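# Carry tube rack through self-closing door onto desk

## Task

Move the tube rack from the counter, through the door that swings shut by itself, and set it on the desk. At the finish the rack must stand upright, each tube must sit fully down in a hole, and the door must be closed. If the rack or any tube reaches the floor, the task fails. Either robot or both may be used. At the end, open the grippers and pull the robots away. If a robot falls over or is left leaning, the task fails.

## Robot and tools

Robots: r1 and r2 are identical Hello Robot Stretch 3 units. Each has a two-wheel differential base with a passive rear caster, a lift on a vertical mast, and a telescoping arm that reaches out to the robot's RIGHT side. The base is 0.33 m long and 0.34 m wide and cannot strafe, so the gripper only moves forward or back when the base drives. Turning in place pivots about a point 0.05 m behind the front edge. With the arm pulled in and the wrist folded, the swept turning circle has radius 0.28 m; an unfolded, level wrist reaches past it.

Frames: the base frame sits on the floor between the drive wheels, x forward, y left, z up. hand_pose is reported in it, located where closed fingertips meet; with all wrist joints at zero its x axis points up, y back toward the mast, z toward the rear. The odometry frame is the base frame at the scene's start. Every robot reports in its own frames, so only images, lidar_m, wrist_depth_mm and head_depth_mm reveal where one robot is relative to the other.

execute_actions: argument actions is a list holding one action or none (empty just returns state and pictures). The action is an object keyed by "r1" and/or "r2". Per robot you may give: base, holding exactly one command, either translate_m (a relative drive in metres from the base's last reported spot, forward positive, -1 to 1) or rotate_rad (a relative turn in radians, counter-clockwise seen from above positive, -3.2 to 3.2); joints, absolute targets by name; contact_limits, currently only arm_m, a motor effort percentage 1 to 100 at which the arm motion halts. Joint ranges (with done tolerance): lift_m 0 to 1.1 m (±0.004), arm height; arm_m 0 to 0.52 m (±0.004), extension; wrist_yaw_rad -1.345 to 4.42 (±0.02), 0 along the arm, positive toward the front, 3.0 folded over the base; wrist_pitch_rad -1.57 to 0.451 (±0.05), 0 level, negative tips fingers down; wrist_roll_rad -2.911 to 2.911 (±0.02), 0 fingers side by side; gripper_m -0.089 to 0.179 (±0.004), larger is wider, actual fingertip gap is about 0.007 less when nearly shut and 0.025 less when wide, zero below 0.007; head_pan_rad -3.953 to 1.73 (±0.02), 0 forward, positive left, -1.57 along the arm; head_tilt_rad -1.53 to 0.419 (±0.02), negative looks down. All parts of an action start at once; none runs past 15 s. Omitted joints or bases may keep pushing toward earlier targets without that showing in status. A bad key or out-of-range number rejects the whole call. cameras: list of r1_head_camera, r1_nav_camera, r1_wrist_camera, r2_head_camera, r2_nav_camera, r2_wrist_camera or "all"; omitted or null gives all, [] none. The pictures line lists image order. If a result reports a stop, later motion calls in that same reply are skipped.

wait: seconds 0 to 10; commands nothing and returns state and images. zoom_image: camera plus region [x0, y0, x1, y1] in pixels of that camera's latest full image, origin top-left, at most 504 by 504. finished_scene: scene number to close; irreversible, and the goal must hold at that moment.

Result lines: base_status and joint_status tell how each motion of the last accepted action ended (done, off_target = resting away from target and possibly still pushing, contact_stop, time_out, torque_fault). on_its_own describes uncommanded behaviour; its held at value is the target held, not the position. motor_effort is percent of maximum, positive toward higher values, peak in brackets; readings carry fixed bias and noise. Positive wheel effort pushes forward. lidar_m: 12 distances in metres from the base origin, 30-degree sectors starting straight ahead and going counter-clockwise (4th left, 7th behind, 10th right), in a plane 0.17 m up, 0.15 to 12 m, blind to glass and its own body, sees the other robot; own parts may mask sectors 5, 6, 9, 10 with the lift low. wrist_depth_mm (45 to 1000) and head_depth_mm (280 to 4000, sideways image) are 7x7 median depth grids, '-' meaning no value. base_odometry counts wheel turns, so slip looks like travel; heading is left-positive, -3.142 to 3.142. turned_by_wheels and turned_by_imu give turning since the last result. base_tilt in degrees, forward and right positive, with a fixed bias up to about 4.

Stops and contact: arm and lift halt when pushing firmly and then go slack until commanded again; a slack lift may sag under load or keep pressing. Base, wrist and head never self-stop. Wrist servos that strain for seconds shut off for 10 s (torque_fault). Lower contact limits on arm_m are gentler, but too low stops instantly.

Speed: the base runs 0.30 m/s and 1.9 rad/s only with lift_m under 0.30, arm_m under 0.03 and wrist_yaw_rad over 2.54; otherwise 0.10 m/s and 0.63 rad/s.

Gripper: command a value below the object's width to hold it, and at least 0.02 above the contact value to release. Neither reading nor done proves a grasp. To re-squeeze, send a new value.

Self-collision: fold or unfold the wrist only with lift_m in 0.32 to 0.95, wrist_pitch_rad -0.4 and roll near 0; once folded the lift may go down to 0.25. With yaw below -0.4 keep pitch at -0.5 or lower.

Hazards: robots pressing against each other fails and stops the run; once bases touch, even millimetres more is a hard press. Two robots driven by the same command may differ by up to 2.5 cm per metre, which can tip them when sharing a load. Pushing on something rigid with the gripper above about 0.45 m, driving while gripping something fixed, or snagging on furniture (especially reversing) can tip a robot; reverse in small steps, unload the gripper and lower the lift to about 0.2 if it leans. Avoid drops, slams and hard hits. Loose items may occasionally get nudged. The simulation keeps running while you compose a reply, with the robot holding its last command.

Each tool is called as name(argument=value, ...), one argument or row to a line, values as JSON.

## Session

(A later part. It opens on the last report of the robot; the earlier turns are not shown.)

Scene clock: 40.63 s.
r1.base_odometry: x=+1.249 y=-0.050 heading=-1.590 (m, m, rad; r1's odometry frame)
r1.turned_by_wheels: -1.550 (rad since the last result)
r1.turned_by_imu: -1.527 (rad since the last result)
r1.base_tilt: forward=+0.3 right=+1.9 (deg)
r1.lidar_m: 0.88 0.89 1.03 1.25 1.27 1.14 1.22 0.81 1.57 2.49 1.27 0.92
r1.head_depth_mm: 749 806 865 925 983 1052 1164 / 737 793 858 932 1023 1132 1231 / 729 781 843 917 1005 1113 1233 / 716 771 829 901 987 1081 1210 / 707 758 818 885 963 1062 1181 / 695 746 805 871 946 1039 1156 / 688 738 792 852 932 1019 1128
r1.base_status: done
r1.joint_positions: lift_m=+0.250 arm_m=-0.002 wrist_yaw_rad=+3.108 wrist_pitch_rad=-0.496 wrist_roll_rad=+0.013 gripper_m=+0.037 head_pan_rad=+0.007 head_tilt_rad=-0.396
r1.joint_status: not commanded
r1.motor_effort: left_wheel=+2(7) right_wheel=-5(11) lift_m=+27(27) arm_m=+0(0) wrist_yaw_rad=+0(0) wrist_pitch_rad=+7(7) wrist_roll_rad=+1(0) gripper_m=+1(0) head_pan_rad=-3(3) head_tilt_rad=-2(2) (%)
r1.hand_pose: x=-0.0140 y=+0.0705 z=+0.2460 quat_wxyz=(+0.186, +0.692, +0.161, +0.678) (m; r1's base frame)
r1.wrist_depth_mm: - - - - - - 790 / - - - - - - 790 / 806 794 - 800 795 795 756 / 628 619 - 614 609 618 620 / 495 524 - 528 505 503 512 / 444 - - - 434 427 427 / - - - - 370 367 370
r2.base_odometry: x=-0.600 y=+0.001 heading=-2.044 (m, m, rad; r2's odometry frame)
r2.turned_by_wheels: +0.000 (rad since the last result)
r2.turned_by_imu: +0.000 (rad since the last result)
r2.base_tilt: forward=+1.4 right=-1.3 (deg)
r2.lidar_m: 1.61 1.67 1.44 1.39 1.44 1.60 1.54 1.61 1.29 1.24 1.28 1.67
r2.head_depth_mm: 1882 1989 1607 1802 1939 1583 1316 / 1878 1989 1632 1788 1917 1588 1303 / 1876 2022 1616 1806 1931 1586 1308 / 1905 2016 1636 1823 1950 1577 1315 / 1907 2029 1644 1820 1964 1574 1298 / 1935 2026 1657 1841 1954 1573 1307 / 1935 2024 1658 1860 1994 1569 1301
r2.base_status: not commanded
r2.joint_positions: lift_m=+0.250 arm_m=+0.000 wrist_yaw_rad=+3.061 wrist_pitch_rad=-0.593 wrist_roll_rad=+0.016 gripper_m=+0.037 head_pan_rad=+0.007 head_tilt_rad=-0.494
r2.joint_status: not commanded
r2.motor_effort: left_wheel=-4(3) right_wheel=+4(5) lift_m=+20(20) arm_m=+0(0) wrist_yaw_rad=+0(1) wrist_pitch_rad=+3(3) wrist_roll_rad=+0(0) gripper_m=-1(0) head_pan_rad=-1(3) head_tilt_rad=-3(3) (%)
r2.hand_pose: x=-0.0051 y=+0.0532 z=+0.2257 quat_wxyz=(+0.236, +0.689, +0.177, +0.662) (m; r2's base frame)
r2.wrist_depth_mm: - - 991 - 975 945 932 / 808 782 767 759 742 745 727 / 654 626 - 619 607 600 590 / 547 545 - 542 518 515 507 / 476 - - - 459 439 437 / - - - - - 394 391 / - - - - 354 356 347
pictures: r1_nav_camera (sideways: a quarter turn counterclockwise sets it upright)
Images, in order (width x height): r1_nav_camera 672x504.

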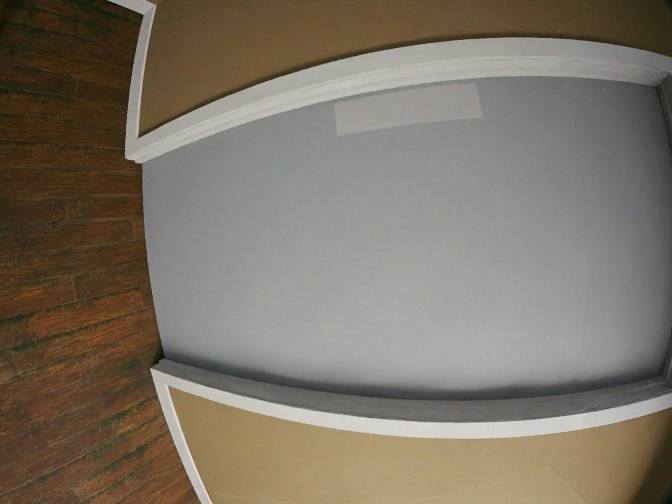

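execute_actions(
  actions=[
    {"r1":{"base":{"translate_m":0.68}},"r2":{"base":{"translate_m":1.0}}},
  ],
  cameras=[],
)

execute_actions(
  actions=[
    {"r1":{"base":{"translate_m":0.3}},"r2":{"base":{"rotate_rad":1.5},"joints":{"head_pan_rad":-1.57,"head_tilt_rad":-0.6,"lift_m":0.9}}},
  ],
  cameras=["r1_nav_camera","r2_head_camera"],
)

Scene clock: 46.20 s.
r1.base_odometry: x=+1.236 y=-0.730 heading=-1.590 (m, m, rad; r1's odometry frame)
r1.turned_by_wheels: +0.000 (rad since the last result)
r1.turned_by_imu: -0.003 (rad since the last result)
r1.base_tilt: forward=+0.2 right=+1.9 (deg)
r1.lidar_m: 0.21 0.21 0.26 0.52 1.34 1.70 1.89 1.43 2.43 0.84 0.33 0.22
r1.head_depth_mm: - - - - - - - / - - - - - - - / - - - - - - - / - - - - - - - / - - - - - - - / - - - - - - - / - - - - - - -
r1.base_status: done
r1.joint_positions: lift_m=+0.250 arm_m=-0.002 wrist_yaw_rad=+3.108 wrist_pitch_rad=-0.496 wrist_roll_rad=+0.013 gripper_m=+0.037 head_pan_rad=+0.007 head_tilt_rad=-0.396
r1.joint_status: not commanded
r1.motor_effort: left_wheel=+2(8) right_wheel=-5(9) lift_m=+27(27) arm_m=+0(0) wrist_yaw_rad=+0(0) wrist_pitch_rad=+6(6) wrist_roll_rad=+1(0) gripper_m=+0(0) head_pan_rad=-3(3) head_tilt_rad=-1(1) (%)
r1.hand_pose: x=-0.0140 y=+0.0705 z=+0.2459 quat_wxyz=(+0.186, +0.692, +0.161, +0.678) (m; r1's base frame)
r1.wrist_depth_mm: - - - 979 493 309 220 / - - - 944 526 313 222 / 778 795 - 744 552 320 226 / 625 612 - 616 564 327 228 / 502 522 - 535 497 331 231 / 440 - - - 438 337 234 / - - - - 367 350 240
r2.base_odometry: x=-1.056 y=-0.889 heading=-2.044 (m, m, rad; r2's odometry frame)
r2.turned_by_wheels: +0.000 (rad since the last result)
r2.turned_by_imu: +0.001 (rad since the last result)
r2.base_tilt: forward=+1.4 right=-1.3 (deg)
r2.lidar_m: 0.61 0.63 0.86 1.39 1.44 1.98 2.54 1.76 1.28 1.24 1.28 0.63
r2.head_depth_mm: 1006 1097 1153 788 708 811 945 / 1010 1112 1163 788 716 818 956 / 1020 1111 1169 739 720 828 961 / 1020 1114 1164 744 725 834 980 / 1023 1122 1168 781 732 840 987 / 1029 1125 1171 777 739 846 996 / 1038 1132 1161 777 741 851 1001
r2.base_status: done
r2.joint_positions: lift_m=+0.250 arm_m=+0.000 wrist_yaw_rad=+3.061 wrist_pitch_rad=-0.593 wrist_roll_rad=+0.016 gripper_m=+0.037 head_pan_rad=+0.007 head_tilt_rad=-0.495
r2.joint_status: not commanded
r2.motor_effort: left_wheel=-3(7) right_wheel=+4(11) lift_m=+20(20) arm_m=+0(0) wrist_yaw_rad=+0(1) wrist_pitch_rad=+3(3) wrist_roll_rad=+0(0) gripper_m=+0(0) head_pan_rad=-1(3) head_tilt_rad=-3(3) (%)
r2.hand_pose: x=-0.0051 y=+0.0532 z=+0.2257 quat_wxyz=(+0.236, +0.689, +0.177, +0.662) (m; r2's base frame)
r2.wrist_depth_mm: - - 997 984 955 960 814 / 778 782 767 764 759 745 716 / 641 630 - 629 613 598 595 / 542 546 - 542 518 511 513 / 479 - - - 455 445 443 / - - - - - 395 392 / - - - - 353 352 351
pictures: none
No camera images: the call's "cameras" was empty. Leave "cameras" out to get every camera's image.

Scene clock: 52.93 s.
r1.base_odometry: x=+1.231 y=-1.030 heading=-1.590 (m, m, rad; r1's odometry frame)
r1.turned_by_wheels: +0.000 (rad since the last result)
r1.turned_by_imu: +0.083 (rad since the last result)
r1.base_tilt: forward=-0.2 right=+1.8 (deg)
r1.lidar_m: - - 0.15 0.20 1.38 1.84 1.58 2.10 2.51 0.23 0.15 -
r1.head_depth_mm: - - - - - - - / - - - - - - - / - - - - - - - / - - - - - - - / - - - - - - - / - - - - - - - / - - - - - - -
r1.base_status: done
r1.joint_positions: lift_m=+0.250 arm_m=-0.002 wrist_yaw_rad=+3.108 wrist_pitch_rad=-0.497 wrist_roll_rad=+0.013 gripper_m=+0.037 head_pan_rad=+0.001 head_tilt_rad=-0.378
r1.joint_status: not commanded
r1.motor_effort: left_wheel=+11(64) right_wheel=+12(77) lift_m=+37(40) arm_m=+0(0) wrist_yaw_rad=+0(6) wrist_pitch_rad=+7(8) wrist_roll_rad=+0(0) gripper_m=+1(0) head_pan_rad=-1(9) head_tilt_rad=-11(19) (%)
r1.hand_pose: x=-0.0141 y=+0.0703 z=+0.2454 quat_wxyz=(+0.187, +0.692, +0.161, +0.678) (m; r1's base frame)
r1.wrist_depth_mm: - - - 501 202 111 76 / - - - 554 207 112 77 / 784 789 - 611 210 113 77 / 614 623 - 592 214 114 78 / 499 517 - 520 204 116 78 / 439 - - - 176 116 79 / - - - - 200 117 79
r2.base_odometry: x=-1.056 y=-0.889 heading=-0.544 (m, m, rad; r2's odometry frame)
r2.turned_by_wheels: +1.500 (rad since the last result)
r2.turned_by_imu: +1.517 (rad since the last result)
r2.base_tilt: forward=+1.5 right=-1.4 (deg)
r2.lidar_m: 1.39 1.41 1.84 2.55 1.91 1.32 1.24 1.26 0.65 0.61 0.62 0.81
r2.head_depth_mm: 1038 1147 916 724 815 914 - / 1041 1157 916 722 816 946 - / 1035 1148 911 722 812 941 - / 1031 1149 772 720 810 939 - / 1028 1139 820 721 806 936 - / 1028 1139 908 717 803 957 1182 / 1022 1136 904 715 799 953 1176
r2.base_status: done
r2.joint_positions: lift_m=+0.900 arm_m=+0.000 wrist_yaw_rad=+3.061 wrist_pitch_rad=-0.593 wrist_roll_rad=+0.016 gripper_m=+0.037 head_pan_rad=-1.563 head_tilt_rad=-0.593
r2.joint_status: all done
r2.motor_effort: left_wheel=-3(7) right_wheel=+4(13) lift_m=+26(26) arm_m=+0(1) wrist_yaw_rad=+0(1) wrist_pitch_rad=+3(3) wrist_roll_rad=+0(0) gripper_m=+0(0) head_pan_rad=-2(30) head_tilt_rad=-3(13) (%)
r2.hand_pose: x=-0.0051 y=+0.0531 z=+0.8753 quat_wxyz=(+0.236, +0.689, +0.177, +0.662) (m; r2's base frame)
r2.wrist_depth_mm: - - - - - - - / - - - - - - - / - - - - - - - / - - - - - - - / - - - - - - - / - - - - - - - / - - - 994 986 974 984
pictures: r1_nav_camera (sideways: a quarter turn counterclockwise sets it upright), r2_head_camera (sideways: a quarter turn clockwise sets it upright)
Images, in order (width x height): r1_nav_camera 672x504, r2_head_camera 896x504.

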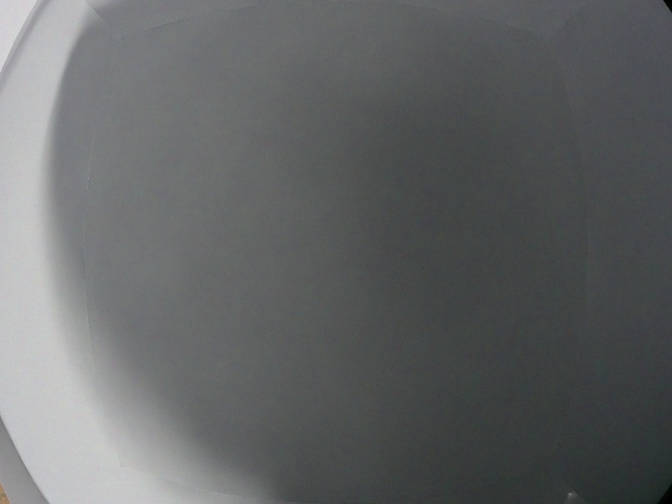

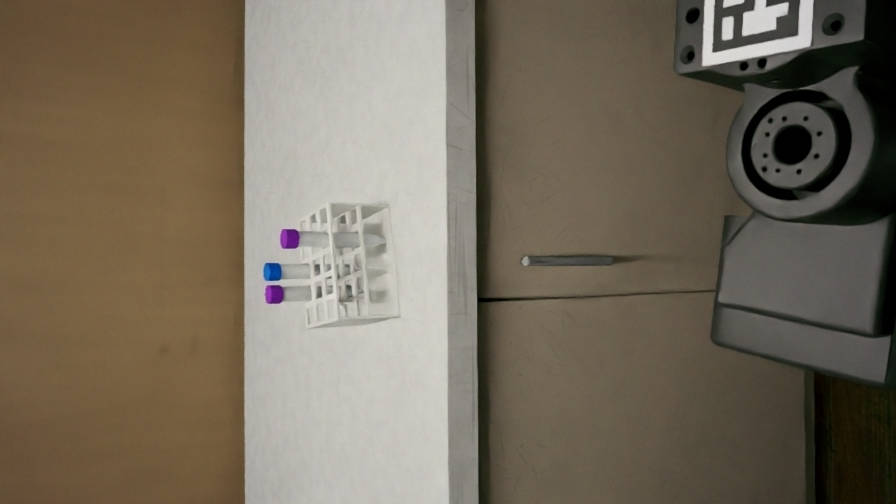

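execute_actions(
  actions=[
    {"r1":{"base":{"translate_m":-0.06}},"r2":{"joints":{"head_pan_rad":1.2,"head_tilt_rad":-0.2}}},
  ],
  cameras=["r2_nav_camera","r2_head_camera"],
)

Scene clock: 55.37 s.
r1.base_odometry: x=+1.232 y=-0.970 heading=-1.590 (m, m, rad; r1's odometry frame)
r1.turned_by_wheels: +0.000 (rad since the last result)
r1.turned_by_imu: +0.000 (rad since the last result)
r1.base_tilt: forward=+0.1 right=+2.0 (deg)
r1.lidar_m: - 0.15 0.16 0.41 1.38 1.79 1.52 2.05 2.51 0.39 0.17 0.15
r1.head_depth_mm: - - - - - - - / - - - - - - - / - - - - - - - / - - - - - - - / - - - - - - - / - - - - - - - / - - - - - - -
r1.base_status: done
r1.joint_positions: lift_m=+0.250 arm_m=-0.002 wrist_yaw_rad=+3.108 wrist_pitch_rad=-0.497 wrist_roll_rad=+0.013 gripper_m=+0.037 head_pan_rad=+0.002 head_tilt_rad=-0.396
r1.joint_status: not commanded
r1.motor_effort: left_wheel=+0(8) right_wheel=-1(10) lift_m=+37(37) arm_m=+0(0) wrist_yaw_rad=+0(0) wrist_pitch_rad=+8(6) wrist_roll_rad=+0(0) gripper_m=+0(1) head_pan_rad=-1(1) head_tilt_rad=-1(11) (%)
r1.hand_pose: x=-0.0141 y=+0.0703 z=+0.2454 quat_wxyz=(+0.187, +0.692, +0.161, +0.678) (m; r1's base frame)
r1.wrist_depth_mm: - - - 797 366 202 138 / - - - 847 375 203 139 / 788 781 - 713 376 205 140 / 609 616 - 605 386 207 141 / 508 527 - 540 373 210 142 / 435 - - - 320 211 143 / - - - - 357 213 144
r2.base_odometry: x=-1.056 y=-0.889 heading=-0.544 (m, m, rad; r2's odometry frame)
r2.turned_by_wheels: +0.000 (rad since the last result)
r2.turned_by_imu: +0.000 (rad since the last result)
r2.base_tilt: forward=+1.4 right=-1.3 (deg)
r2.lidar_m: 1.39 1.41 1.84 2.54 1.91 1.32 1.24 1.26 0.65 0.61 0.62 0.81
r2.head_depth_mm: 1881 1917 1962 1990 2045 1989 1676 / 2155 2207 2277 2333 2413 2188 1682 / 2571 2624 2730 2751 2835 2180 1662 / 2546 2613 2736 2881 2992 2208 1647 / 2399 2513 2623 2731 2842 2162 1648 / 2305 2381 2474 2610 2730 2146 1661 / 2233 2301 2396 2512 2635 2128 1658
r2.base_status: not commanded
r2.joint_positions: lift_m=+0.900 arm_m=+0.000 wrist_yaw_rad=+3.061 wrist_pitch_rad=-0.593 wrist_roll_rad=+0.016 gripper_m=+0.037 head_pan_rad=+1.193 head_tilt_rad=-0.211
r2.joint_status: all done
r2.motor_effort: left_wheel=-3(3) right_wheel=+4(4) lift_m=+26(26) arm_m=+0(0) wrist_yaw_rad=-1(0) wrist_pitch_rad=+3(3) wrist_roll_rad=+1(1) gripper_m=+1(0) head_pan_rad=+1(30) head_tilt_rad=+4(25) (%)
r2.hand_pose: x=-0.0051 y=+0.0531 z=+0.8753 quat_wxyz=(+0.236, +0.689, +0.177, +0.662) (m; r2's base frame)
r2.wrist_depth_mm: - - - - - - - / - - - - - - - / - - - - - - - / - - - - - - - / - - - - - - - / - - - - - - - / - - 995 976 - 985 982
pictures: r2_head_camera (sideways: a quarter turn clockwise sets it upright), r2_nav_camera (sideways: a quarter turn counterclockwise sets it upright)
Images, in order (width x height): r2_head_camera 896x504, r2_nav_camera 672x504.

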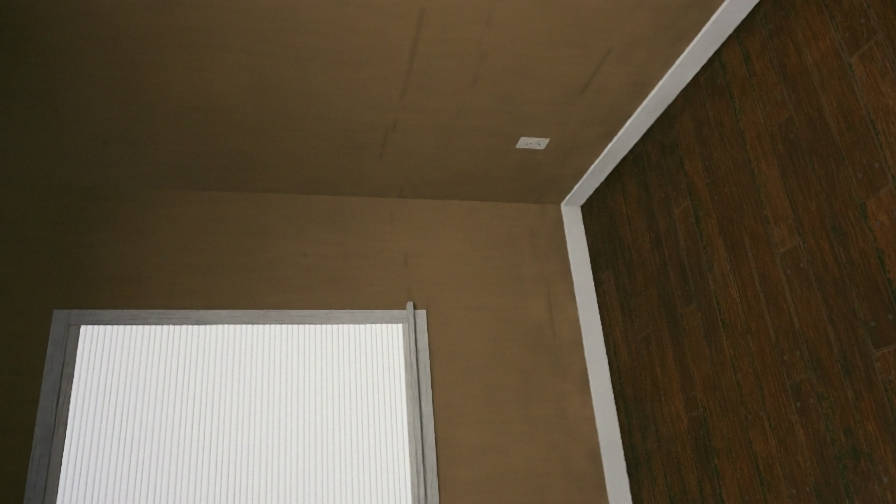

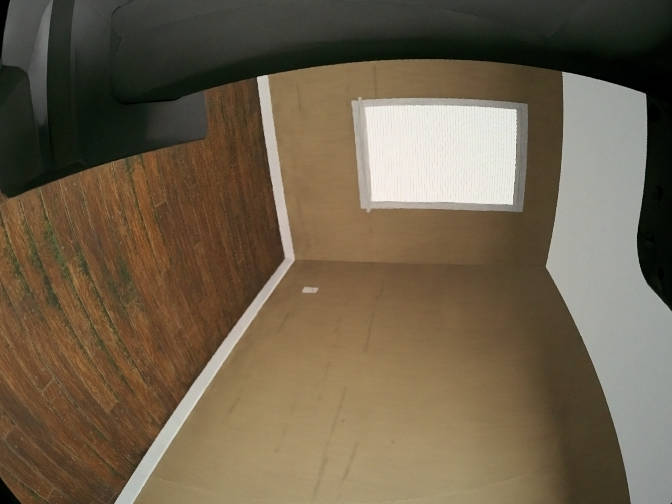

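execute_actions(
  actions=[
    {"r2":{"joints":{"head_pan_rad":0.2,"head_tilt_rad":-0.3}}},
  ],
  cameras=["r2_nav_camera","r2_head_camera"],
)

Scene clock: 58.43 s.
r1.base_odometry: x=+1.232 y=-0.970 heading=-1.590 (m, m, rad; r1's odometry frame)
r1.turned_by_wheels: +0.000 (rad since the last result)
r1.turned_by_imu: +0.000 (rad since the last result)
r1.base_tilt: forward=+0.3 right=+1.9 (deg)
r1.lidar_m: - 0.15 0.16 0.41 1.38 1.80 1.52 2.04 2.51 0.39 0.17 0.15
r1.head_depth_mm: - - - - - - - / - - - - - - - / - - - - - - - / - - - - - - - / - - - - - - - / - - - - - - - / - - - - - - -
r1.base_status: not commanded
r1.joint_positions: lift_m=+0.250 arm_m=-0.002 wrist_yaw_rad=+3.108 wrist_pitch_rad=-0.497 wrist_roll_rad=+0.013 gripper_m=+0.037 head_pan_rad=+0.002 head_tilt_rad=-0.396
r1.joint_status: not commanded
r1.motor_effort: left_wheel=-1(1) right_wheel=-1(1) lift_m=+37(38) arm_m=+0(0) wrist_yaw_rad=+0(0) wrist_pitch_rad=+7(7) wrist_roll_rad=+0(0) gripper_m=+0(1) head_pan_rad=-1(1) head_tilt_rad=-2(2) (%)
r1.hand_pose: x=-0.0141 y=+0.0703 z=+0.2454 quat_wxyz=(+0.187, +0.692, +0.161, +0.678) (m; r1's base frame)
r1.wrist_depth_mm: - - - 797 370 200 138 / - - - 841 372 202 139 / 781 784 - 702 376 205 140 / 622 624 - 630 381 207 141 / 506 514 - 533 372 209 142 / 440 - - - 317 212 143 / - - - - 357 212 143
r2.base_odometry: x=-1.056 y=-0.889 heading=-0.544 (m, m, rad; r2's odometry frame)
r2.turned_by_wheels: +0.000 (rad since the last result)
r2.turned_by_imu: +0.000 (rad since the last result)
r2.base_tilt: forward=+1.3 right=-1.4 (deg)
r2.lidar_m: 1.39 1.41 1.84 2.54 1.91 1.31 1.24 1.26 0.65 0.61 0.62 0.81
r2.head_depth_mm: 1151 1214 1287 1360 1446 1555 1526 / 1166 1237 1305 1391 1479 1590 1536 / 1184 1249 1337 1412 1503 1615 1533 / 1207 1283 1358 1445 1547 1676 1523 / 1230 1304 1381 1466 1568 1699 1529 / 1247 1323 1413 1497 1614 1723 1531 / 1268 1352 1436 1538 1652 1769 1523
r2.base_status: not commanded
r2.joint_positions: lift_m=+0.900 arm_m=+0.000 wrist_yaw_rad=+3.061 wrist_pitch_rad=-0.593 wrist_roll_rad=+0.016 gripper_m=+0.037 head_pan_rad=+0.207 head_tilt_rad=-0.296
r2.joint_status: all done
r2.motor_effort: left_wheel=-3(3) right_wheel=+5(4) lift_m=+26(27) arm_m=+0(0) wrist_yaw_rad=-1(1) wrist_pitch_rad=+3(3) wrist_roll_rad=+1(0) gripper_m=+0(0) head_pan_rad=-3(31) head_tilt_rad=-2(11) (%)
r2.hand_pose: x=-0.0051 y=+0.0531 z=+0.8753 quat_wxyz=(+0.236, +0.689, +0.177, +0.662) (m; r2's base frame)
r2.wrist_depth_mm: - - - - - - - / - - - - - - - / - - - - - - - / - - - - - - - / - - - - - - - / - - - - - - - / - - 984 998 - 992 989
pictures: r2_head_camera (sideways: a quarter turn clockwise sets it upright), r2_nav_camera (sideways: a quarter turn counterclockwise sets it upright)
Images, in order (width x height): r2_head_camera 896x504, r2_nav_camera 672x504.

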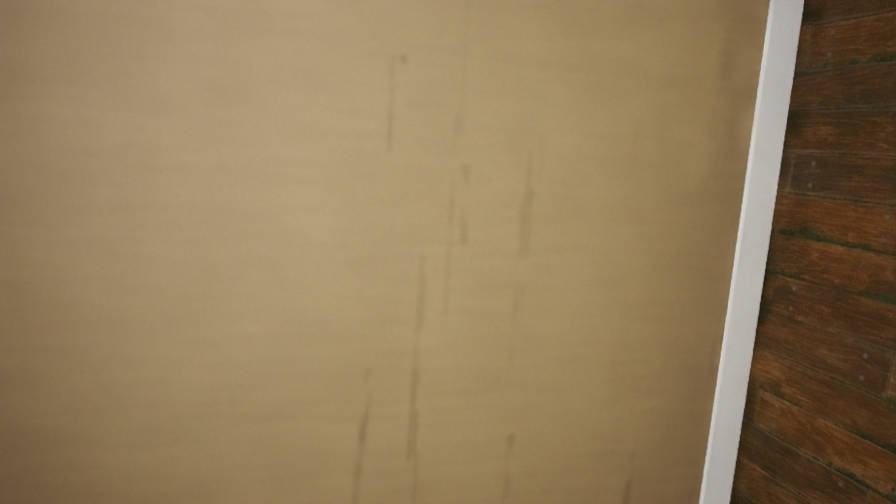

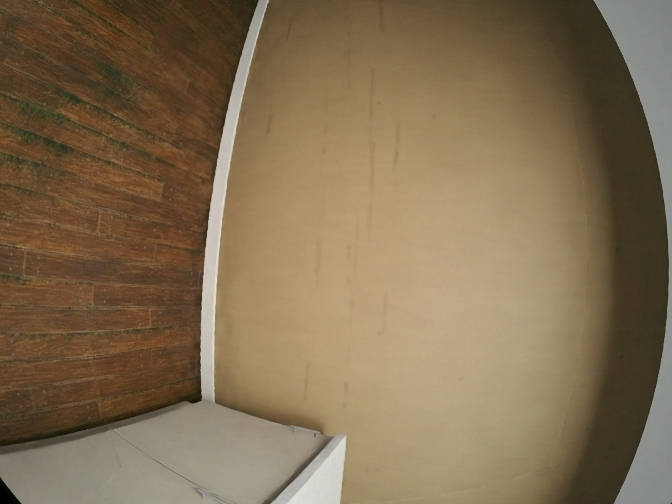

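So it's behind.

execute_actions(
  actions=[
    {"r2":{"joints":{"head_pan_rad":2.9,"head_tilt_rad":-0.2}}},
  ],
)

execute_actions(
  actions=[
    {"r2":{"joints":{"head_pan_rad":-3.3,"head_tilt_rad":-0.2}}},
  ],
  cameras=["r2_nav_camera","r2_head_camera"],
)

action 0: r2: "joints": head_pan_rad = 2.9 is out of range -3.953 to 1.73

Scene clock: 60.97 s.
r1.base_odometry: x=+1.232 y=-0.970 heading=-1.590 (m, m, rad; r1's odometry frame)
r1.turned_by_wheels: +0.000 (rad since the last result)
r1.turned_by_imu: +0.000 (rad since the last result)
r1.base_tilt: forward=-0.1 right=+2.0 (deg)
r1.lidar_m: - 0.15 0.16 0.41 1.38 1.79 1.51 2.04 2.51 0.39 0.17 0.15
r1.head_depth_mm: - - - - - - - / - - - - - - - / - - - - - - - / - - - - - - - / - - - - - - - / - - - - - - - / - - - - - - -
r1.base_status: not commanded
r1.joint_positions: lift_m=+0.250 arm_m=-0.002 wrist_yaw_rad=+3.108 wrist_pitch_rad=-0.497 wrist_roll_rad=+0.013 gripper_m=+0.037 head_pan_rad=+0.002 head_tilt_rad=-0.396
r1.joint_status: not commanded
r1.motor_effort: left_wheel=+0(1) right_wheel=-1(1) lift_m=+38(38) arm_m=+0(0) wrist_yaw_rad=+0(0) wrist_pitch_rad=+7(7) wrist_roll_rad=+0(0) gripper_m=+0(1) head_pan_rad=-1(1) head_tilt_rad=-2(2) (%)
r1.hand_pose: x=-0.0141 y=+0.0703 z=+0.2454 quat_wxyz=(+0.187, +0.692, +0.161, +0.678) (m; r1's base frame)
r1.wrist_depth_mm: - - - 788 362 201 138 / - - - 828 375 204 139 / 798 801 - 713 382 205 140 / 613 618 - 608 388 207 141 / 499 522 - 539 369 209 142 / 442 - - - 319 210 143 / - - - - 357 212 143
r2.base_odometry: x=-1.056 y=-0.889 heading=-0.544 (m, m, rad; r2's odometry frame)
r2.turned_by_wheels: +0.000 (rad since the last result)
r2.turned_by_imu: +0.000 (rad since the last result)
r2.base_tilt: forward=+1.3 right=-1.4 (deg)
r2.lidar_m: 1.39 1.42 1.84 2.54 1.91 1.31 1.24 1.26 0.65 0.61 0.62 0.81
r2.head_depth_mm: 1166 1229 1290 1346 1417 1505 - / 1155 1201 1261 1319 1391 1479 1526 / 1128 1178 1242 1301 1358 1432 - / 1104 1163 1214 1269 1328 1402 1456 / 1094 1132 1184 1247 1302 1373 1433 / 1064 1113 1166 1218 1281 1354 1419 / 1046 1090 1143 1193 1244 1315 1378
r2.base_status: not commanded
r2.joint_positions: lift_m=+0.900 arm_m=+0.000 wrist_yaw_rad=+3.061 wrist_pitch_rad=-0.593 wrist_roll_rad=+0.016 gripper_m=+0.037 head_pan_rad=-3.293 head_tilt_rad=-0.211
r2.joint_status: all done
r2.motor_effort: left_wheel=-3(2) right_wheel=+5(5) lift_m=+26(26) arm_m=+0(0) wrist_yaw_rad=+0(1) wrist_pitch_rad=+3(3) wrist_roll_rad=+1(0) gripper_m=+0(0) head_pan_rad=-3(29) head_tilt_rad=+4(12) (%)
r2.hand_pose: x=-0.0051 y=+0.0531 z=+0.8753 quat_wxyz=(+0.236, +0.689, +0.177, +0.662) (m; r2's base frame)
r2.wrist_depth_mm: - - - - - - - / - - - - - - - / - - - - - - - / - - - - - - - / - - - - - - - / - - - - - - - / - - 981 - 992 981 990
pictures: r2_head_camera (sideways: a quarter turn clockwise sets it upright), r2_nav_camera (sideways: a quarter turn counterclockwise sets it upright)
Images, in order (width x height): r2_head_camera 896x504, r2_nav_camera 672x504.

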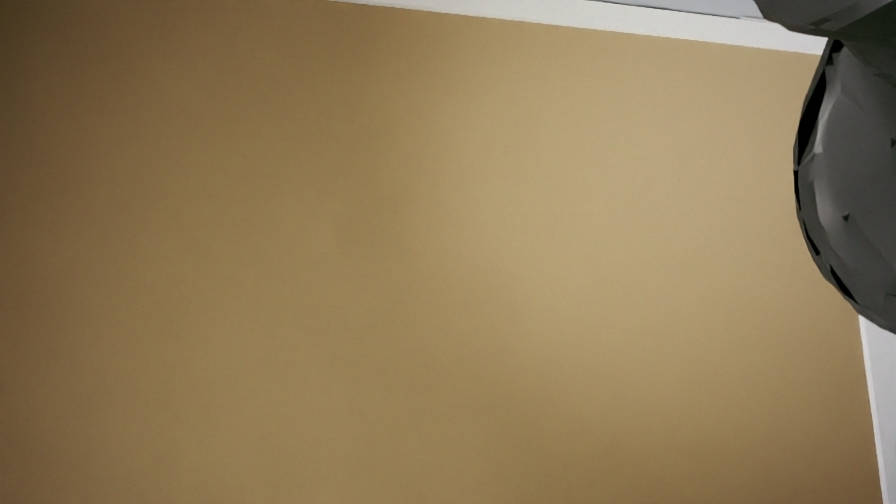

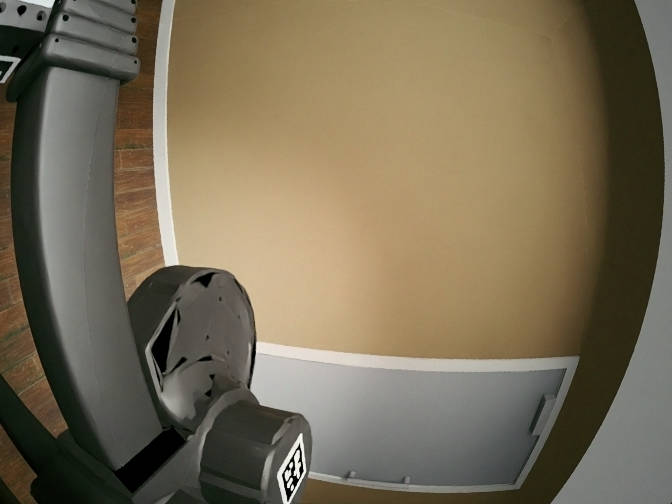

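execute_actions(
  actions=[
    {"r1":{"base":{"translate_m":0.35},"joints":{"head_pan_rad":-3.1,"head_tilt_rad":-0.5}}},
  ],
  cameras=["r1_nav_camera","r2_nav_camera"],
)

Scene clock: 64.70 s.
r1.base_odometry: x=+1.226 y=-1.320 heading=-1.589 (m, m, rad; r1's odometry frame)
r1.turned_by_wheels: +0.000 (rad since the last result)
r1.turned_by_imu: +0.017 (rad since the last result)
r1.base_tilt: forward=+0.1 right=+1.9 (deg)
r1.lidar_m: - - 0.15 0.20 1.40 1.85 1.58 2.12 2.48 0.21 0.15 -
r1.head_depth_mm: 1743 1843 1966 1790 2235 1808 1422 / 1733 1840 1969 1776 2231 1800 1415 / 1739 1849 1954 1743 2239 1803 1408 / 1726 1836 1949 1728 2208 1791 1399 / 1725 1840 1964 1714 2213 1770 1395 / 1720 1829 1949 1704 2159 1752 1381 / 1705 1827 1943 2088 2194 1755 1386
r1.base_status: translate_m off_target (by the wheels' count: +0.3498 of +0.3500)
r1.joint_positions: lift_m=+0.250 arm_m=-0.002 wrist_yaw_rad=+3.109 wrist_pitch_rad=-0.497 wrist_roll_rad=+0.014 gripper_m=+0.037 head_pan_rad=-3.114 head_tilt_rad=-0.349
r1.joint_status: head_tilt_rad off_target (ended at -0.349, target -0.500); the others done
r1.on_its_own: left_wheel is at rest, and its effort (+20) is outside its rest range (-18 to +18)
r1.motor_effort: left_wheel=+20(58) right_wheel=+18(100) lift_m=+37(39) arm_m=+0(0) wrist_yaw_rad=-1(3) wrist_pitch_rad=+8(9) wrist_roll_rad=+0(0) gripper_m=+0(0) head_pan_rad=+5(72) head_tilt_rad=-71(73) (%)
r1.hand_pose: x=-0.0143 y=+0.0703 z=+0.2454 quat_wxyz=(+0.186, +0.692, +0.162, +0.678) (m; r1's base frame)
r1.wrist_depth_mm: - - - 518 205 109 74 / - - - 569 207 110 75 / 776 780 - 630 210 111 75 / 614 623 - 594 211 112 76 / 503 528 - 530 203 112 76 / 442 - - - 173 113 76 / - - - - 195 113 76
r2.base_odometry: x=-1.056 y=-0.889 heading=-0.544 (m, m, rad; r2's odometry frame)
r2.turned_by_wheels: +0.000 (rad since the last result)
r2.turned_by_imu: -0.001 (rad since the last result)
r2.base_tilt: forward=+1.3 right=-1.4 (deg)
r2.lidar_m: 1.39 1.42 1.84 2.54 1.91 1.32 1.24 1.26 0.65 0.61 0.62 0.81
r2.head_depth_mm: 1174 1228 1290 1350 1415 1512 - / 1157 1207 1255 1324 1391 1480 1531 / 1126 1183 1242 1297 1362 1442 - / 1104 1161 1213 1270 1339 1408 1466 / 1089 1144 1190 1236 1301 1374 1450 / 1066 1112 1159 1221 1273 1347 1424 / 1050 1095 1143 1190 1252 1320 1383
r2.base_status: not commanded
r2.joint_positions: lift_m=+0.900 arm_m=+0.000 wrist_yaw_rad=+3.061 wrist_pitch_rad=-0.593 wrist_roll_rad=+0.016 gripper_m=+0.037 head_pan_rad=-3.293 head_tilt_rad=-0.211
r2.joint_status: not commanded
r2.motor_effort: left_wheel=-3(3) right_wheel=+5(4) lift_m=+26(26) arm_m=+0(0) wrist_yaw_rad=-1(0) wrist_pitch_rad=+3(3) wrist_roll_rad=+1(0) gripper_m=+0(0) head_pan_rad=-2(3) head_tilt_rad=+4(4) (%)
r2.hand_pose: x=-0.0051 y=+0.0531 z=+0.8753 quat_wxyz=(+0.236, +0.689, +0.177, +0.662) (m; r2's base frame)
r2.wrist_depth_mm: - - - - - - - / - - - - - - - / - - - - - - - / - - - - - - - / - - - - - - - / - - - - - - - / - - 992 985 984 - 965
pictures: r1_nav_camera (sideways: a quarter turn counterclockwise sets it upright), r2_nav_camera (sideways: a quarter turn counterclockwise sets it upright)
Images, in order (width x height): r1_nav_camera 672x504, r2_nav_camera 672x504.

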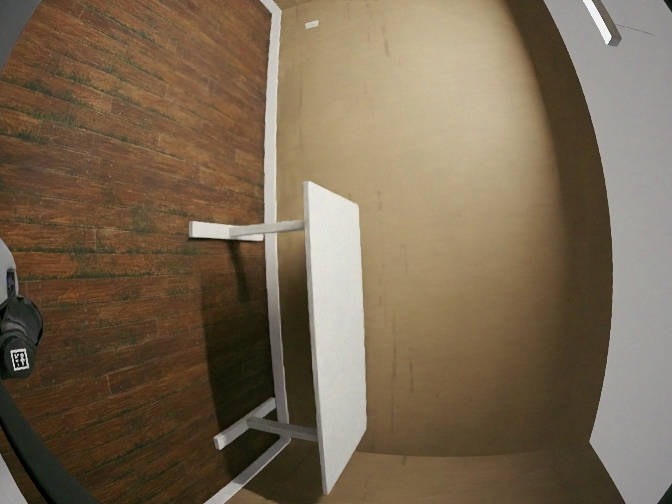

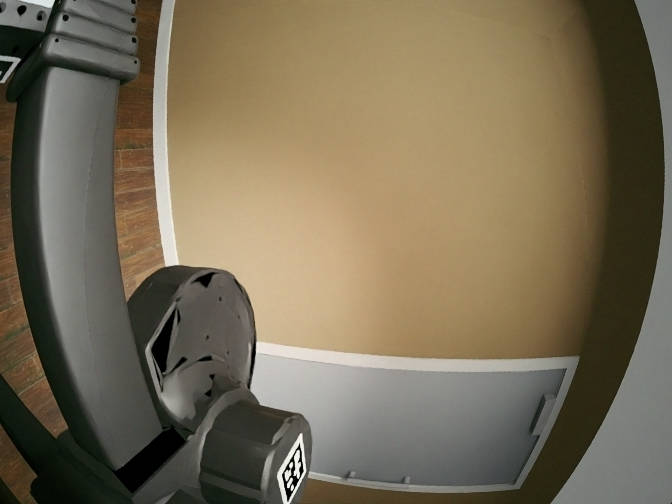

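execute_actions(
  actions=[
    {"r1":{"base":{"translate_m":-1.0},"joints":{"head_pan_rad":0,"head_tilt_rad":-0.4}},"r2":{"base":{"rotate_rad":2.5},"joints":{"head_pan_rad":0,"head_tilt_rad":-0.3,"lift_m":0.25}}},
  ],
  cameras=["r1_nav_camera","r2_nav_camera","r2_head_camera"],
)

Scene clock: 71.90 s.
r1.base_odometry: x=+1.244 y=-0.320 heading=-1.589 (m, m, rad; r1's odometry frame)
r1.turned_by_wheels: +0.000 (rad since the last result)
r1.turned_by_imu: +0.004 (rad since the last result)
r1.base_tilt: forward=+0.2 right=+1.8 (deg)
r1.lidar_m: 1.04 1.08 1.37 1.35 1.40 1.09 1.05 0.61 1.49 2.39 1.37 1.03
r1.head_depth_mm: 858 906 941 1003 1098 1214 1309 / 863 928 999 1080 1164 1252 1303 / 856 919 995 1076 1178 1297 1359 / 853 917 988 1073 1171 1289 1349 / 849 909 981 1062 1160 1278 1343 / 845 905 973 1051 1151 1273 1339 / 841 898 972 1049 1144 1254 1327
r1.base_status: done
r1.joint_positions: lift_m=+0.250 arm_m=-0.002 wrist_yaw_rad=+3.109 wrist_pitch_rad=-0.497 wrist_roll_rad=+0.014 gripper_m=+0.037 head_pan_rad=-0.007 head_tilt_rad=-0.396
r1.joint_status: all done
r1.motor_effort: left_wheel=-1(9) right_wheel=+0(12) lift_m=+37(37) arm_m=-1(0) wrist_yaw_rad=-2(1) wrist_pitch_rad=+8(8) wrist_roll_rad=+0(1) gripper_m=-1(0) head_pan_rad=+3(38) head_tilt_rad=-1(70) (%)
r1.hand_pose: x=-0.0143 y=+0.0703 z=+0.2454 quat_wxyz=(+0.186, +0.692, +0.162, +0.678) (m; r1's base frame)
r1.wrist_depth_mm: - - - - - - - / - 972 - - - - - / 792 768 - 799 782 788 791 / 615 617 - 623 617 616 617 / 504 521 - 529 507 500 501 / 445 - - - 430 427 428 / - - - - 367 373 375
r2.base_odometry: x=-1.056 y=-0.889 heading=+1.956 (m, m, rad; r2's odometry frame)
r2.turned_by_wheels: +2.500 (rad since the last result)
r2.turned_by_imu: +2.531 (rad since the last result)
r2.base_tilt: forward=+1.4 right=-1.4 (deg)
r2.lidar_m: 1.39 1.23 1.24 0.68 0.61 0.61 0.74 1.37 1.39 1.68 2.54 2.25
r2.head_depth_mm: 1798 1956 2139 2341 2494 1931 1531 / 1633 1760 1894 2049 2242 1961 1529 / 1503 1600 1713 1853 1992 1940 1513 / 1373 1468 1558 1652 1807 1873 1520 / 1278 1338 1419 1511 1618 1729 1520 / 1190 1254 1325 1392 1475 1578 1509 / 1111 1162 1229 1297 1372 1442 1471
r2.base_status: done
r2.joint_positions: lift_m=+0.250 arm_m=+0.000 wrist_yaw_rad=+3.061 wrist_pitch_rad=-0.593 wrist_roll_rad=+0.016 gripper_m=+0.037 head_pan_rad=-0.007 head_tilt_rad=-0.296
r2.joint_status: all done
r2.motor_effort: left_wheel=-3(4) right_wheel=+5(11) lift_m=+21(23) arm_m=-1(1) wrist_yaw_rad=-1(2) wrist_pitch_rad=+3(3) wrist_roll_rad=+0(0) gripper_m=+0(0) head_pan_rad=+3(30) head_tilt_rad=-2(11) (%)
r2.hand_pose: x=-0.0051 y=+0.0531 z=+0.2256 quat_wxyz=(+0.236, +0.689, +0.177, +0.662) (m; r2's base frame)
r2.wrist_depth_mm: 492 547 815 944 975 941 914 / 578 648 756 748 751 740 739 / 603 629 - 614 609 600 600 / 538 539 - 539 516 510 504 / 474 - - - 459 448 440 / - - - - - 398 390 / - - - - 353 355 351
pictures: r1_nav_camera (sideways: a quarter turn counterclockwise sets it upright), r2_head_camera (sideways: a quarter turn clockwise sets it upright), r2_nav_camera (sideways: a quarter turn counterclockwise sets it upright)
Images, in order (width x height): r1_nav_camera 672x504, r2_head_camera 896x504, r2_nav_camera 672x504.

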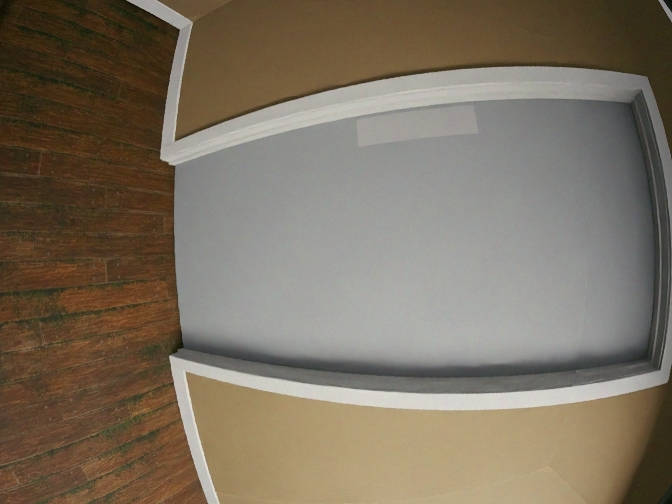

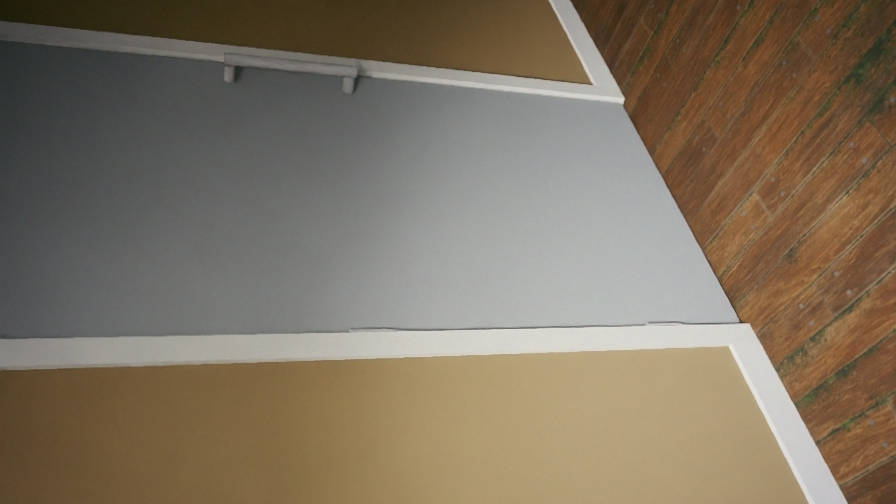

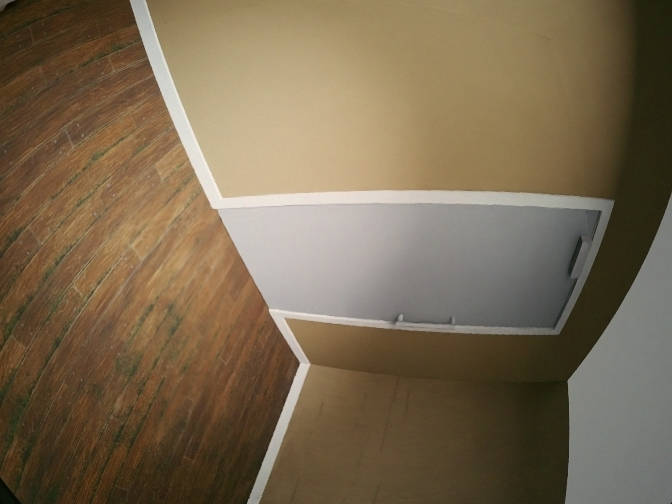

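execute_actions(
  actions=[
    {"r1":{"base":{"rotate_rad":0.2}}},
  ],
  cameras=[],
)

execute_actions(
  actions=[
    {"r1":{"base":{"translate_m":0.7}}},
  ],
  cameras=[],
)

execute_actions(
  actions=[
    {"r1":{"base":{"translate_m":0.4}}},
  ],
  cameras=["r2_nav_camera","r1_nav_camera"],
)

Scene clock: 73.80 s.
r1.base_odometry: x=+1.244 y=-0.320 heading=-1.390 (m, m, rad; r1's odometry frame)
r1.turned_by_wheels: +0.200 (rad since the last result)
r1.turned_by_imu: +0.197 (rad since the last result)
r1.base_tilt: forward=-0.1 right=+2.0 (deg)
r1.lidar_m: 1.04 1.10 1.35 1.35 1.27 1.06 0.61 0.63 1.90 2.20 1.16 1.03
r1.head_depth_mm: 824 883 947 1019 1109 1211 1279 / 837 896 963 1038 1129 1235 1316 / 848 908 979 1056 1149 1265 1336 / 865 926 994 1077 1175 1292 1342 / 874 938 1014 1097 1199 1317 1340 / 887 954 1031 1120 1224 1350 1344 / 901 960 1032 1088 1177 1281 1345
r1.base_status: done
r1.joint_positions: lift_m=+0.250 arm_m=-0.002 wrist_yaw_rad=+3.109 wrist_pitch_rad=-0.497 wrist_roll_rad=+0.014 gripper_m=+0.037 head_pan_rad=-0.007 head_tilt_rad=-0.396
r1.joint_status: not commanded
r1.motor_effort: left_wheel=-3(7) right_wheel=+4(9) lift_m=+38(37) arm_m=+0(0) wrist_yaw_rad=-1(2) wrist_pitch_rad=+8(7) wrist_roll_rad=+0(0) gripper_m=+0(0) head_pan_rad=+2(3) head_tilt_rad=-2(2) (%)
r1.hand_pose: x=-0.0143 y=+0.0703 z=+0.2454 quat_wxyz=(+0.186, +0.692, +0.162, +0.678) (m; r1's base frame)
r1.wrist_depth_mm: - - - - - - - / 959 - - - - - - / 782 793 - 794 795 784 772 / 613 620 - 616 599 618 614 / 508 526 - 530 508 497 505 / 435 - - - 430 430 429 / - - - - 363 372 369
r2.base_odometry: x=-1.056 y=-0.889 heading=+1.956 (m, m, rad; r2's odometry frame)
r2.turned_by_wheels: +0.000 (rad since the last result)
r2.turned_by_imu: +0.000 (rad since the last result)
r2.base_tilt: forward=+1.4 right=-1.4 (deg)
r2.lidar_m: 1.38 1.24 1.24 0.68 0.61 0.61 0.74 1.37 1.39 1.67 2.54 2.24
r2.head_depth_mm: 1812 1950 2122 2289 2457 1961 1538 / 1639 1767 1899 2049 2258 1950 1534 / 1499 1604 1719 1843 1994 1942 1531 / 1387 1470 1555 1663 1783 1875 1517 / 1274 1345 1423 1514 1619 1719 1513 / 1184 1243 1324 1394 1478 1584 1519 / 1105 1162 1231 1288 1366 1454 1461
r2.base_status: not commanded
r2.joint_positions: lift_m=+0.250 arm_m=+0.000 wrist_yaw_rad=+3.061 wrist_pitch_rad=-0.593 wrist_roll_rad=+0.016 gripper_m=+0.037 head_pan_rad=-0.007 head_tilt_rad=-0.296
r2.joint_status: not commanded
r2.motor_effort: left_wheel=-3(3) right_wheel=+5(5) lift_m=+20(20) arm_m=+0(0) wrist_yaw_rad=+0(2) wrist_pitch_rad=+3(3) wrist_roll_rad=+0(1) gripper_m=+0(1) head_pan_rad=+0(2) head_tilt_rad=-2(2) (%)
r2.hand_pose: x=-0.0051 y=+0.0531 z=+0.2256 quat_wxyz=(+0.236, +0.689, +0.177, +0.662) (m; r2's base frame)
r2.wrist_depth_mm: 493 554 796 921 979 942 940 / 568 656 762 766 754 729 737 / 600 638 - 620 609 596 599 / 542 542 - 536 520 503 515 / 480 - - - 459 447 434 / - - - - - 392 392 / - - - - 353 354 350
pictures: none
No camera images: the call's "cameras" was empty. Leave "cameras" out to get every camera's image.

Scene clock: 77.93 s.
r1.base_odometry: x=+1.370 y=-1.008 heading=-1.390 (m, m, rad; r1's odometry frame)
r1.turned_by_wheels: +0.000 (rad since the last result)
r1.turned_by_imu: -0.003 (rad since the last result)
r1.base_tilt: forward=+0.2 right=+1.9 (deg)
r1.lidar_m: 0.36 0.40 0.48 1.22 1.36 1.51 1.30 1.92 2.54 0.62 0.44 0.36
r1.head_depth_mm: - 283 297 321 349 381 420 / - 285 302 326 355 389 430 / - 287 307 332 362 397 440 / - 290 312 338 369 406 451 / - 294 317 344 376 415 461 / 284 299 323 350 384 424 474 / 286 304 329 357 392 434 487
r1.base_status: done
r1.joint_positions: lift_m=+0.250 arm_m=-0.002 wrist_yaw_rad=+3.109 wrist_pitch_rad=-0.497 wrist_roll_rad=+0.014 gripper_m=+0.037 head_pan_rad=-0.007 head_tilt_rad=-0.396
r1.joint_status: not commanded
r1.motor_effort: left_wheel=-3(6) right_wheel=+3(14) lift_m=+38(37) arm_m=+0(0) wrist_yaw_rad=-1(1) wrist_pitch_rad=+7(7) wrist_roll_rad=+0(0) gripper_m=-1(0) head_pan_rad=+2(3) head_tilt_rad=-2(2) (%)
r1.hand_pose: x=-0.0143 y=+0.0703 z=+0.2454 quat_wxyz=(+0.186, +0.692, +0.162, +0.678) (m; r1's base frame)
r1.wrist_depth_mm: - - - - - 709 398 / - - - - - 680 398 / 786 792 - 780 785 634 429 / 612 608 - 620 611 567 463 / 491 524 - 542 511 511 464 / 436 - - - 438 423 423 / - - - - 369 368 367
r2.base_odometry: x=-1.056 y=-0.889 heading=+1.956 (m, m, rad; r2's odometry frame)
r2.turned_by_wheels: +0.000 (rad since the last result)
r2.turned_by_imu: -0.001 (rad since the last result)
r2.base_tilt: forward=+1.4 right=-1.3 (deg)
r2.lidar_m: 1.38 1.24 1.24 0.68 0.61 0.61 0.74 1.37 1.40 1.67 2.55 2.26
r2.head_depth_mm: 1812 1954 2104 2320 2468 1938 1524 / 1638 1751 1907 2061 2251 1943 1528 / 1493 1593 1707 1844 1991 1947 1532 / 1386 1458 1553 1664 1770 1859 1519 / 1276 1349 1426 1519 1614 1716 1521 / 1186 1253 1332 1400 1490 1581 1531 / 1105 1168 1231 1288 1377 1445 1464
r2.base_status: not commanded
r2.joint_positions: lift_m=+0.250 arm_m=+0.000 wrist_yaw_rad=+3.061 wrist_pitch_rad=-0.593 wrist_roll_rad=+0.016 gripper_m=+0.037 head_pan_rad=-0.007 head_tilt_rad=-0.296
r2.joint_status: not commanded
r2.motor_effort: left_wheel=-3(3) right_wheel=+5(5) lift_m=+21(20) arm_m=-1(0) wrist_yaw_rad=+0(1) wrist_pitch_rad=+3(3) wrist_roll_rad=+0(0) gripper_m=-1(0) head_pan_rad=+2(3) head_tilt_rad=-2(2) (%)
r2.hand_pose: x=-0.0051 y=+0.0531 z=+0.2256 quat_wxyz=(+0.236, +0.689, +0.177, +0.662) (m; r2's base frame)
r2.wrist_depth_mm: 495 555 795 921 949 961 904 / 577 662 760 753 752 737 719 / 601 638 - 622 619 610 594 / 541 544 - 540 519 518 511 / 477 - - - 459 445 445 / - - - - - 393 390 / - - - - 357 355 351
pictures: none
No camera images: the call's "cameras" was empty. Leave "cameras" out to get every camera's image.

Scene clock: 80.67 s.
r1.base_odometry: x=+1.442 y=-1.402 heading=-1.388 (m, m, rad; r1's odometry frame)
r1.turned_by_wheels: +0.001 (rad since the last result)
r1.turned_by_imu: -0.234 (rad since the last result)
r1.base_tilt: forward=+0.0 right=+1.9 (deg)
r1.lidar_m: - - 0.15 0.19 1.19 1.57 2.03 1.62 2.72 0.25 0.15 -
r1.head_depth_mm: - - - - - - - / - - - - - - - / - - - - - - - / - - - - - - - / - - - - - - - / - - - - - - - / - - - - - - -
r1.base_status: translate_m off_target (by the wheels' count: +0.3998 of +0.4000)
r1.joint_positions: lift_m=+0.250 arm_m=-0.002 wrist_yaw_rad=+3.109 wrist_pitch_rad=-0.497 wrist_roll_rad=+0.014 gripper_m=+0.037 head_pan_rad=+0.007 head_tilt_rad=-0.392
r1.joint_status: not commanded
r1.on_its_own: left_wheel is at rest, and its effort (+33) is outside its rest range (-18 to +18)
r1.motor_effort: left_wheel=+33(49) right_wheel=+1(96) lift_m=+39(40) arm_m=+0(2) wrist_yaw_rad=+0(40) wrist_pitch_rad=+7(9) wrist_roll_rad=+0(0) gripper_m=-1(1) head_pan_rad=-2(9) head_tilt_rad=-3(14) (%)
r1.hand_pose: x=-0.0142 y=+0.0704 z=+0.2453 quat_wxyz=(+0.187, +0.692, +0.162, +0.678) (m; r1's base frame)
r1.wrist_depth_mm: - - - 339 200 112 77 / - - - 374 205 113 78 / 804 804 - 413 210 115 79 / 606 624 - 470 214 116 79 / 504 520 - 508 205 117 80 / 441 - - - 177 119 81 / - - - - 202 119 81
r2.base_odometry: x=-1.056 y=-0.889 heading=+1.956 (m, m, rad; r2's odometry frame)
r2.turned_by_wheels: +0.000 (rad since the last result)
r2.turned_by_imu: +0.000 (rad since the last result)
r2.base_tilt: forward=+1.4 right=-1.3 (deg)
r2.lidar_m: 1.38 1.24 1.24 0.68 0.61 0.61 0.73 1.37 1.39 1.67 2.54 2.25
r2.head_depth_mm: 1775 1953 2125 2332 2446 1949 1527 / 1624 1747 1881 2031 2231 1951 1534 / 1481 1591 1689 1819 2004 1928 1517 / 1377 1453 1556 1666 1786 1886 1521 / 1274 1354 1428 1518 1628 1724 1510 / 1187 1257 1320 1404 1480 1575 1518 / 1109 1162 1230 1294 1368 1449 1468
r2.base_status: not commanded
r2.joint_positions: lift_m=+0.250 arm_m=+0.000 wrist_yaw_rad=+3.061 wrist_pitch_rad=-0.593 wrist_roll_rad=+0.016 gripper_m=+0.037 head_pan_rad=-0.007 head_tilt_rad=-0.296
r2.joint_status: not commanded
r2.motor_effort: left_wheel=-3(3) right_wheel=+5(5) lift_m=+20(20) arm_m=+0(1) wrist_yaw_rad=-1(0) wrist_pitch_rad=+3(3) wrist_roll_rad=+0(0) gripper_m=+0(0) head_pan_rad=+2(2) head_tilt_rad=-2(2) (%)
r2.hand_pose: x=-0.0051 y=+0.0531 z=+0.2256 quat_wxyz=(+0.236, +0.689, +0.177, +0.662) (m; r2's base frame)
r2.wrist_depth_mm: 490 549 807 948 960 935 900 / 575 666 771 768 738 735 723 / 603 628 - 618 615 605 594 / 543 536 - 544 520 514 506 / 475 - - - 462 441 437 / - - - - - 393 394 / - - - - 352 353 350
pictures: r1_nav_camera (sideways: a quarter turn counterclockwise sets it upright), r2_nav_camera (sideways: a quarter turn counterclockwise sets it upright)
Images, in order (width x height): r1_nav_camera 672x504, r2_nav_camera 672x504.

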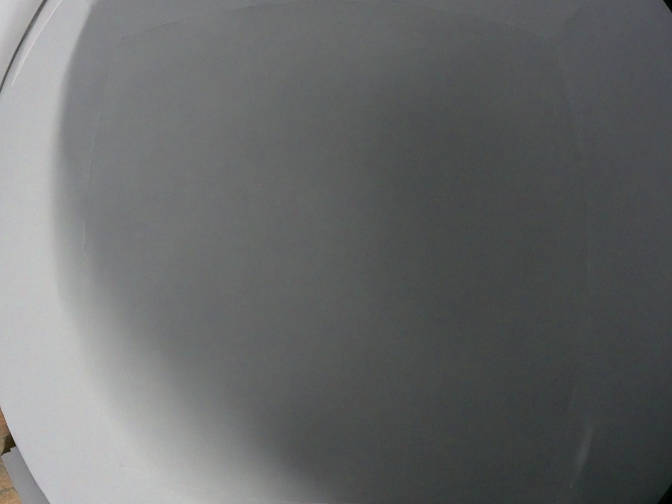

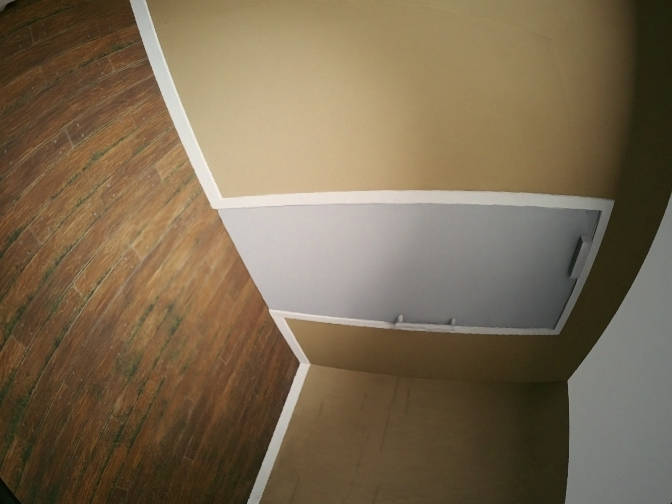

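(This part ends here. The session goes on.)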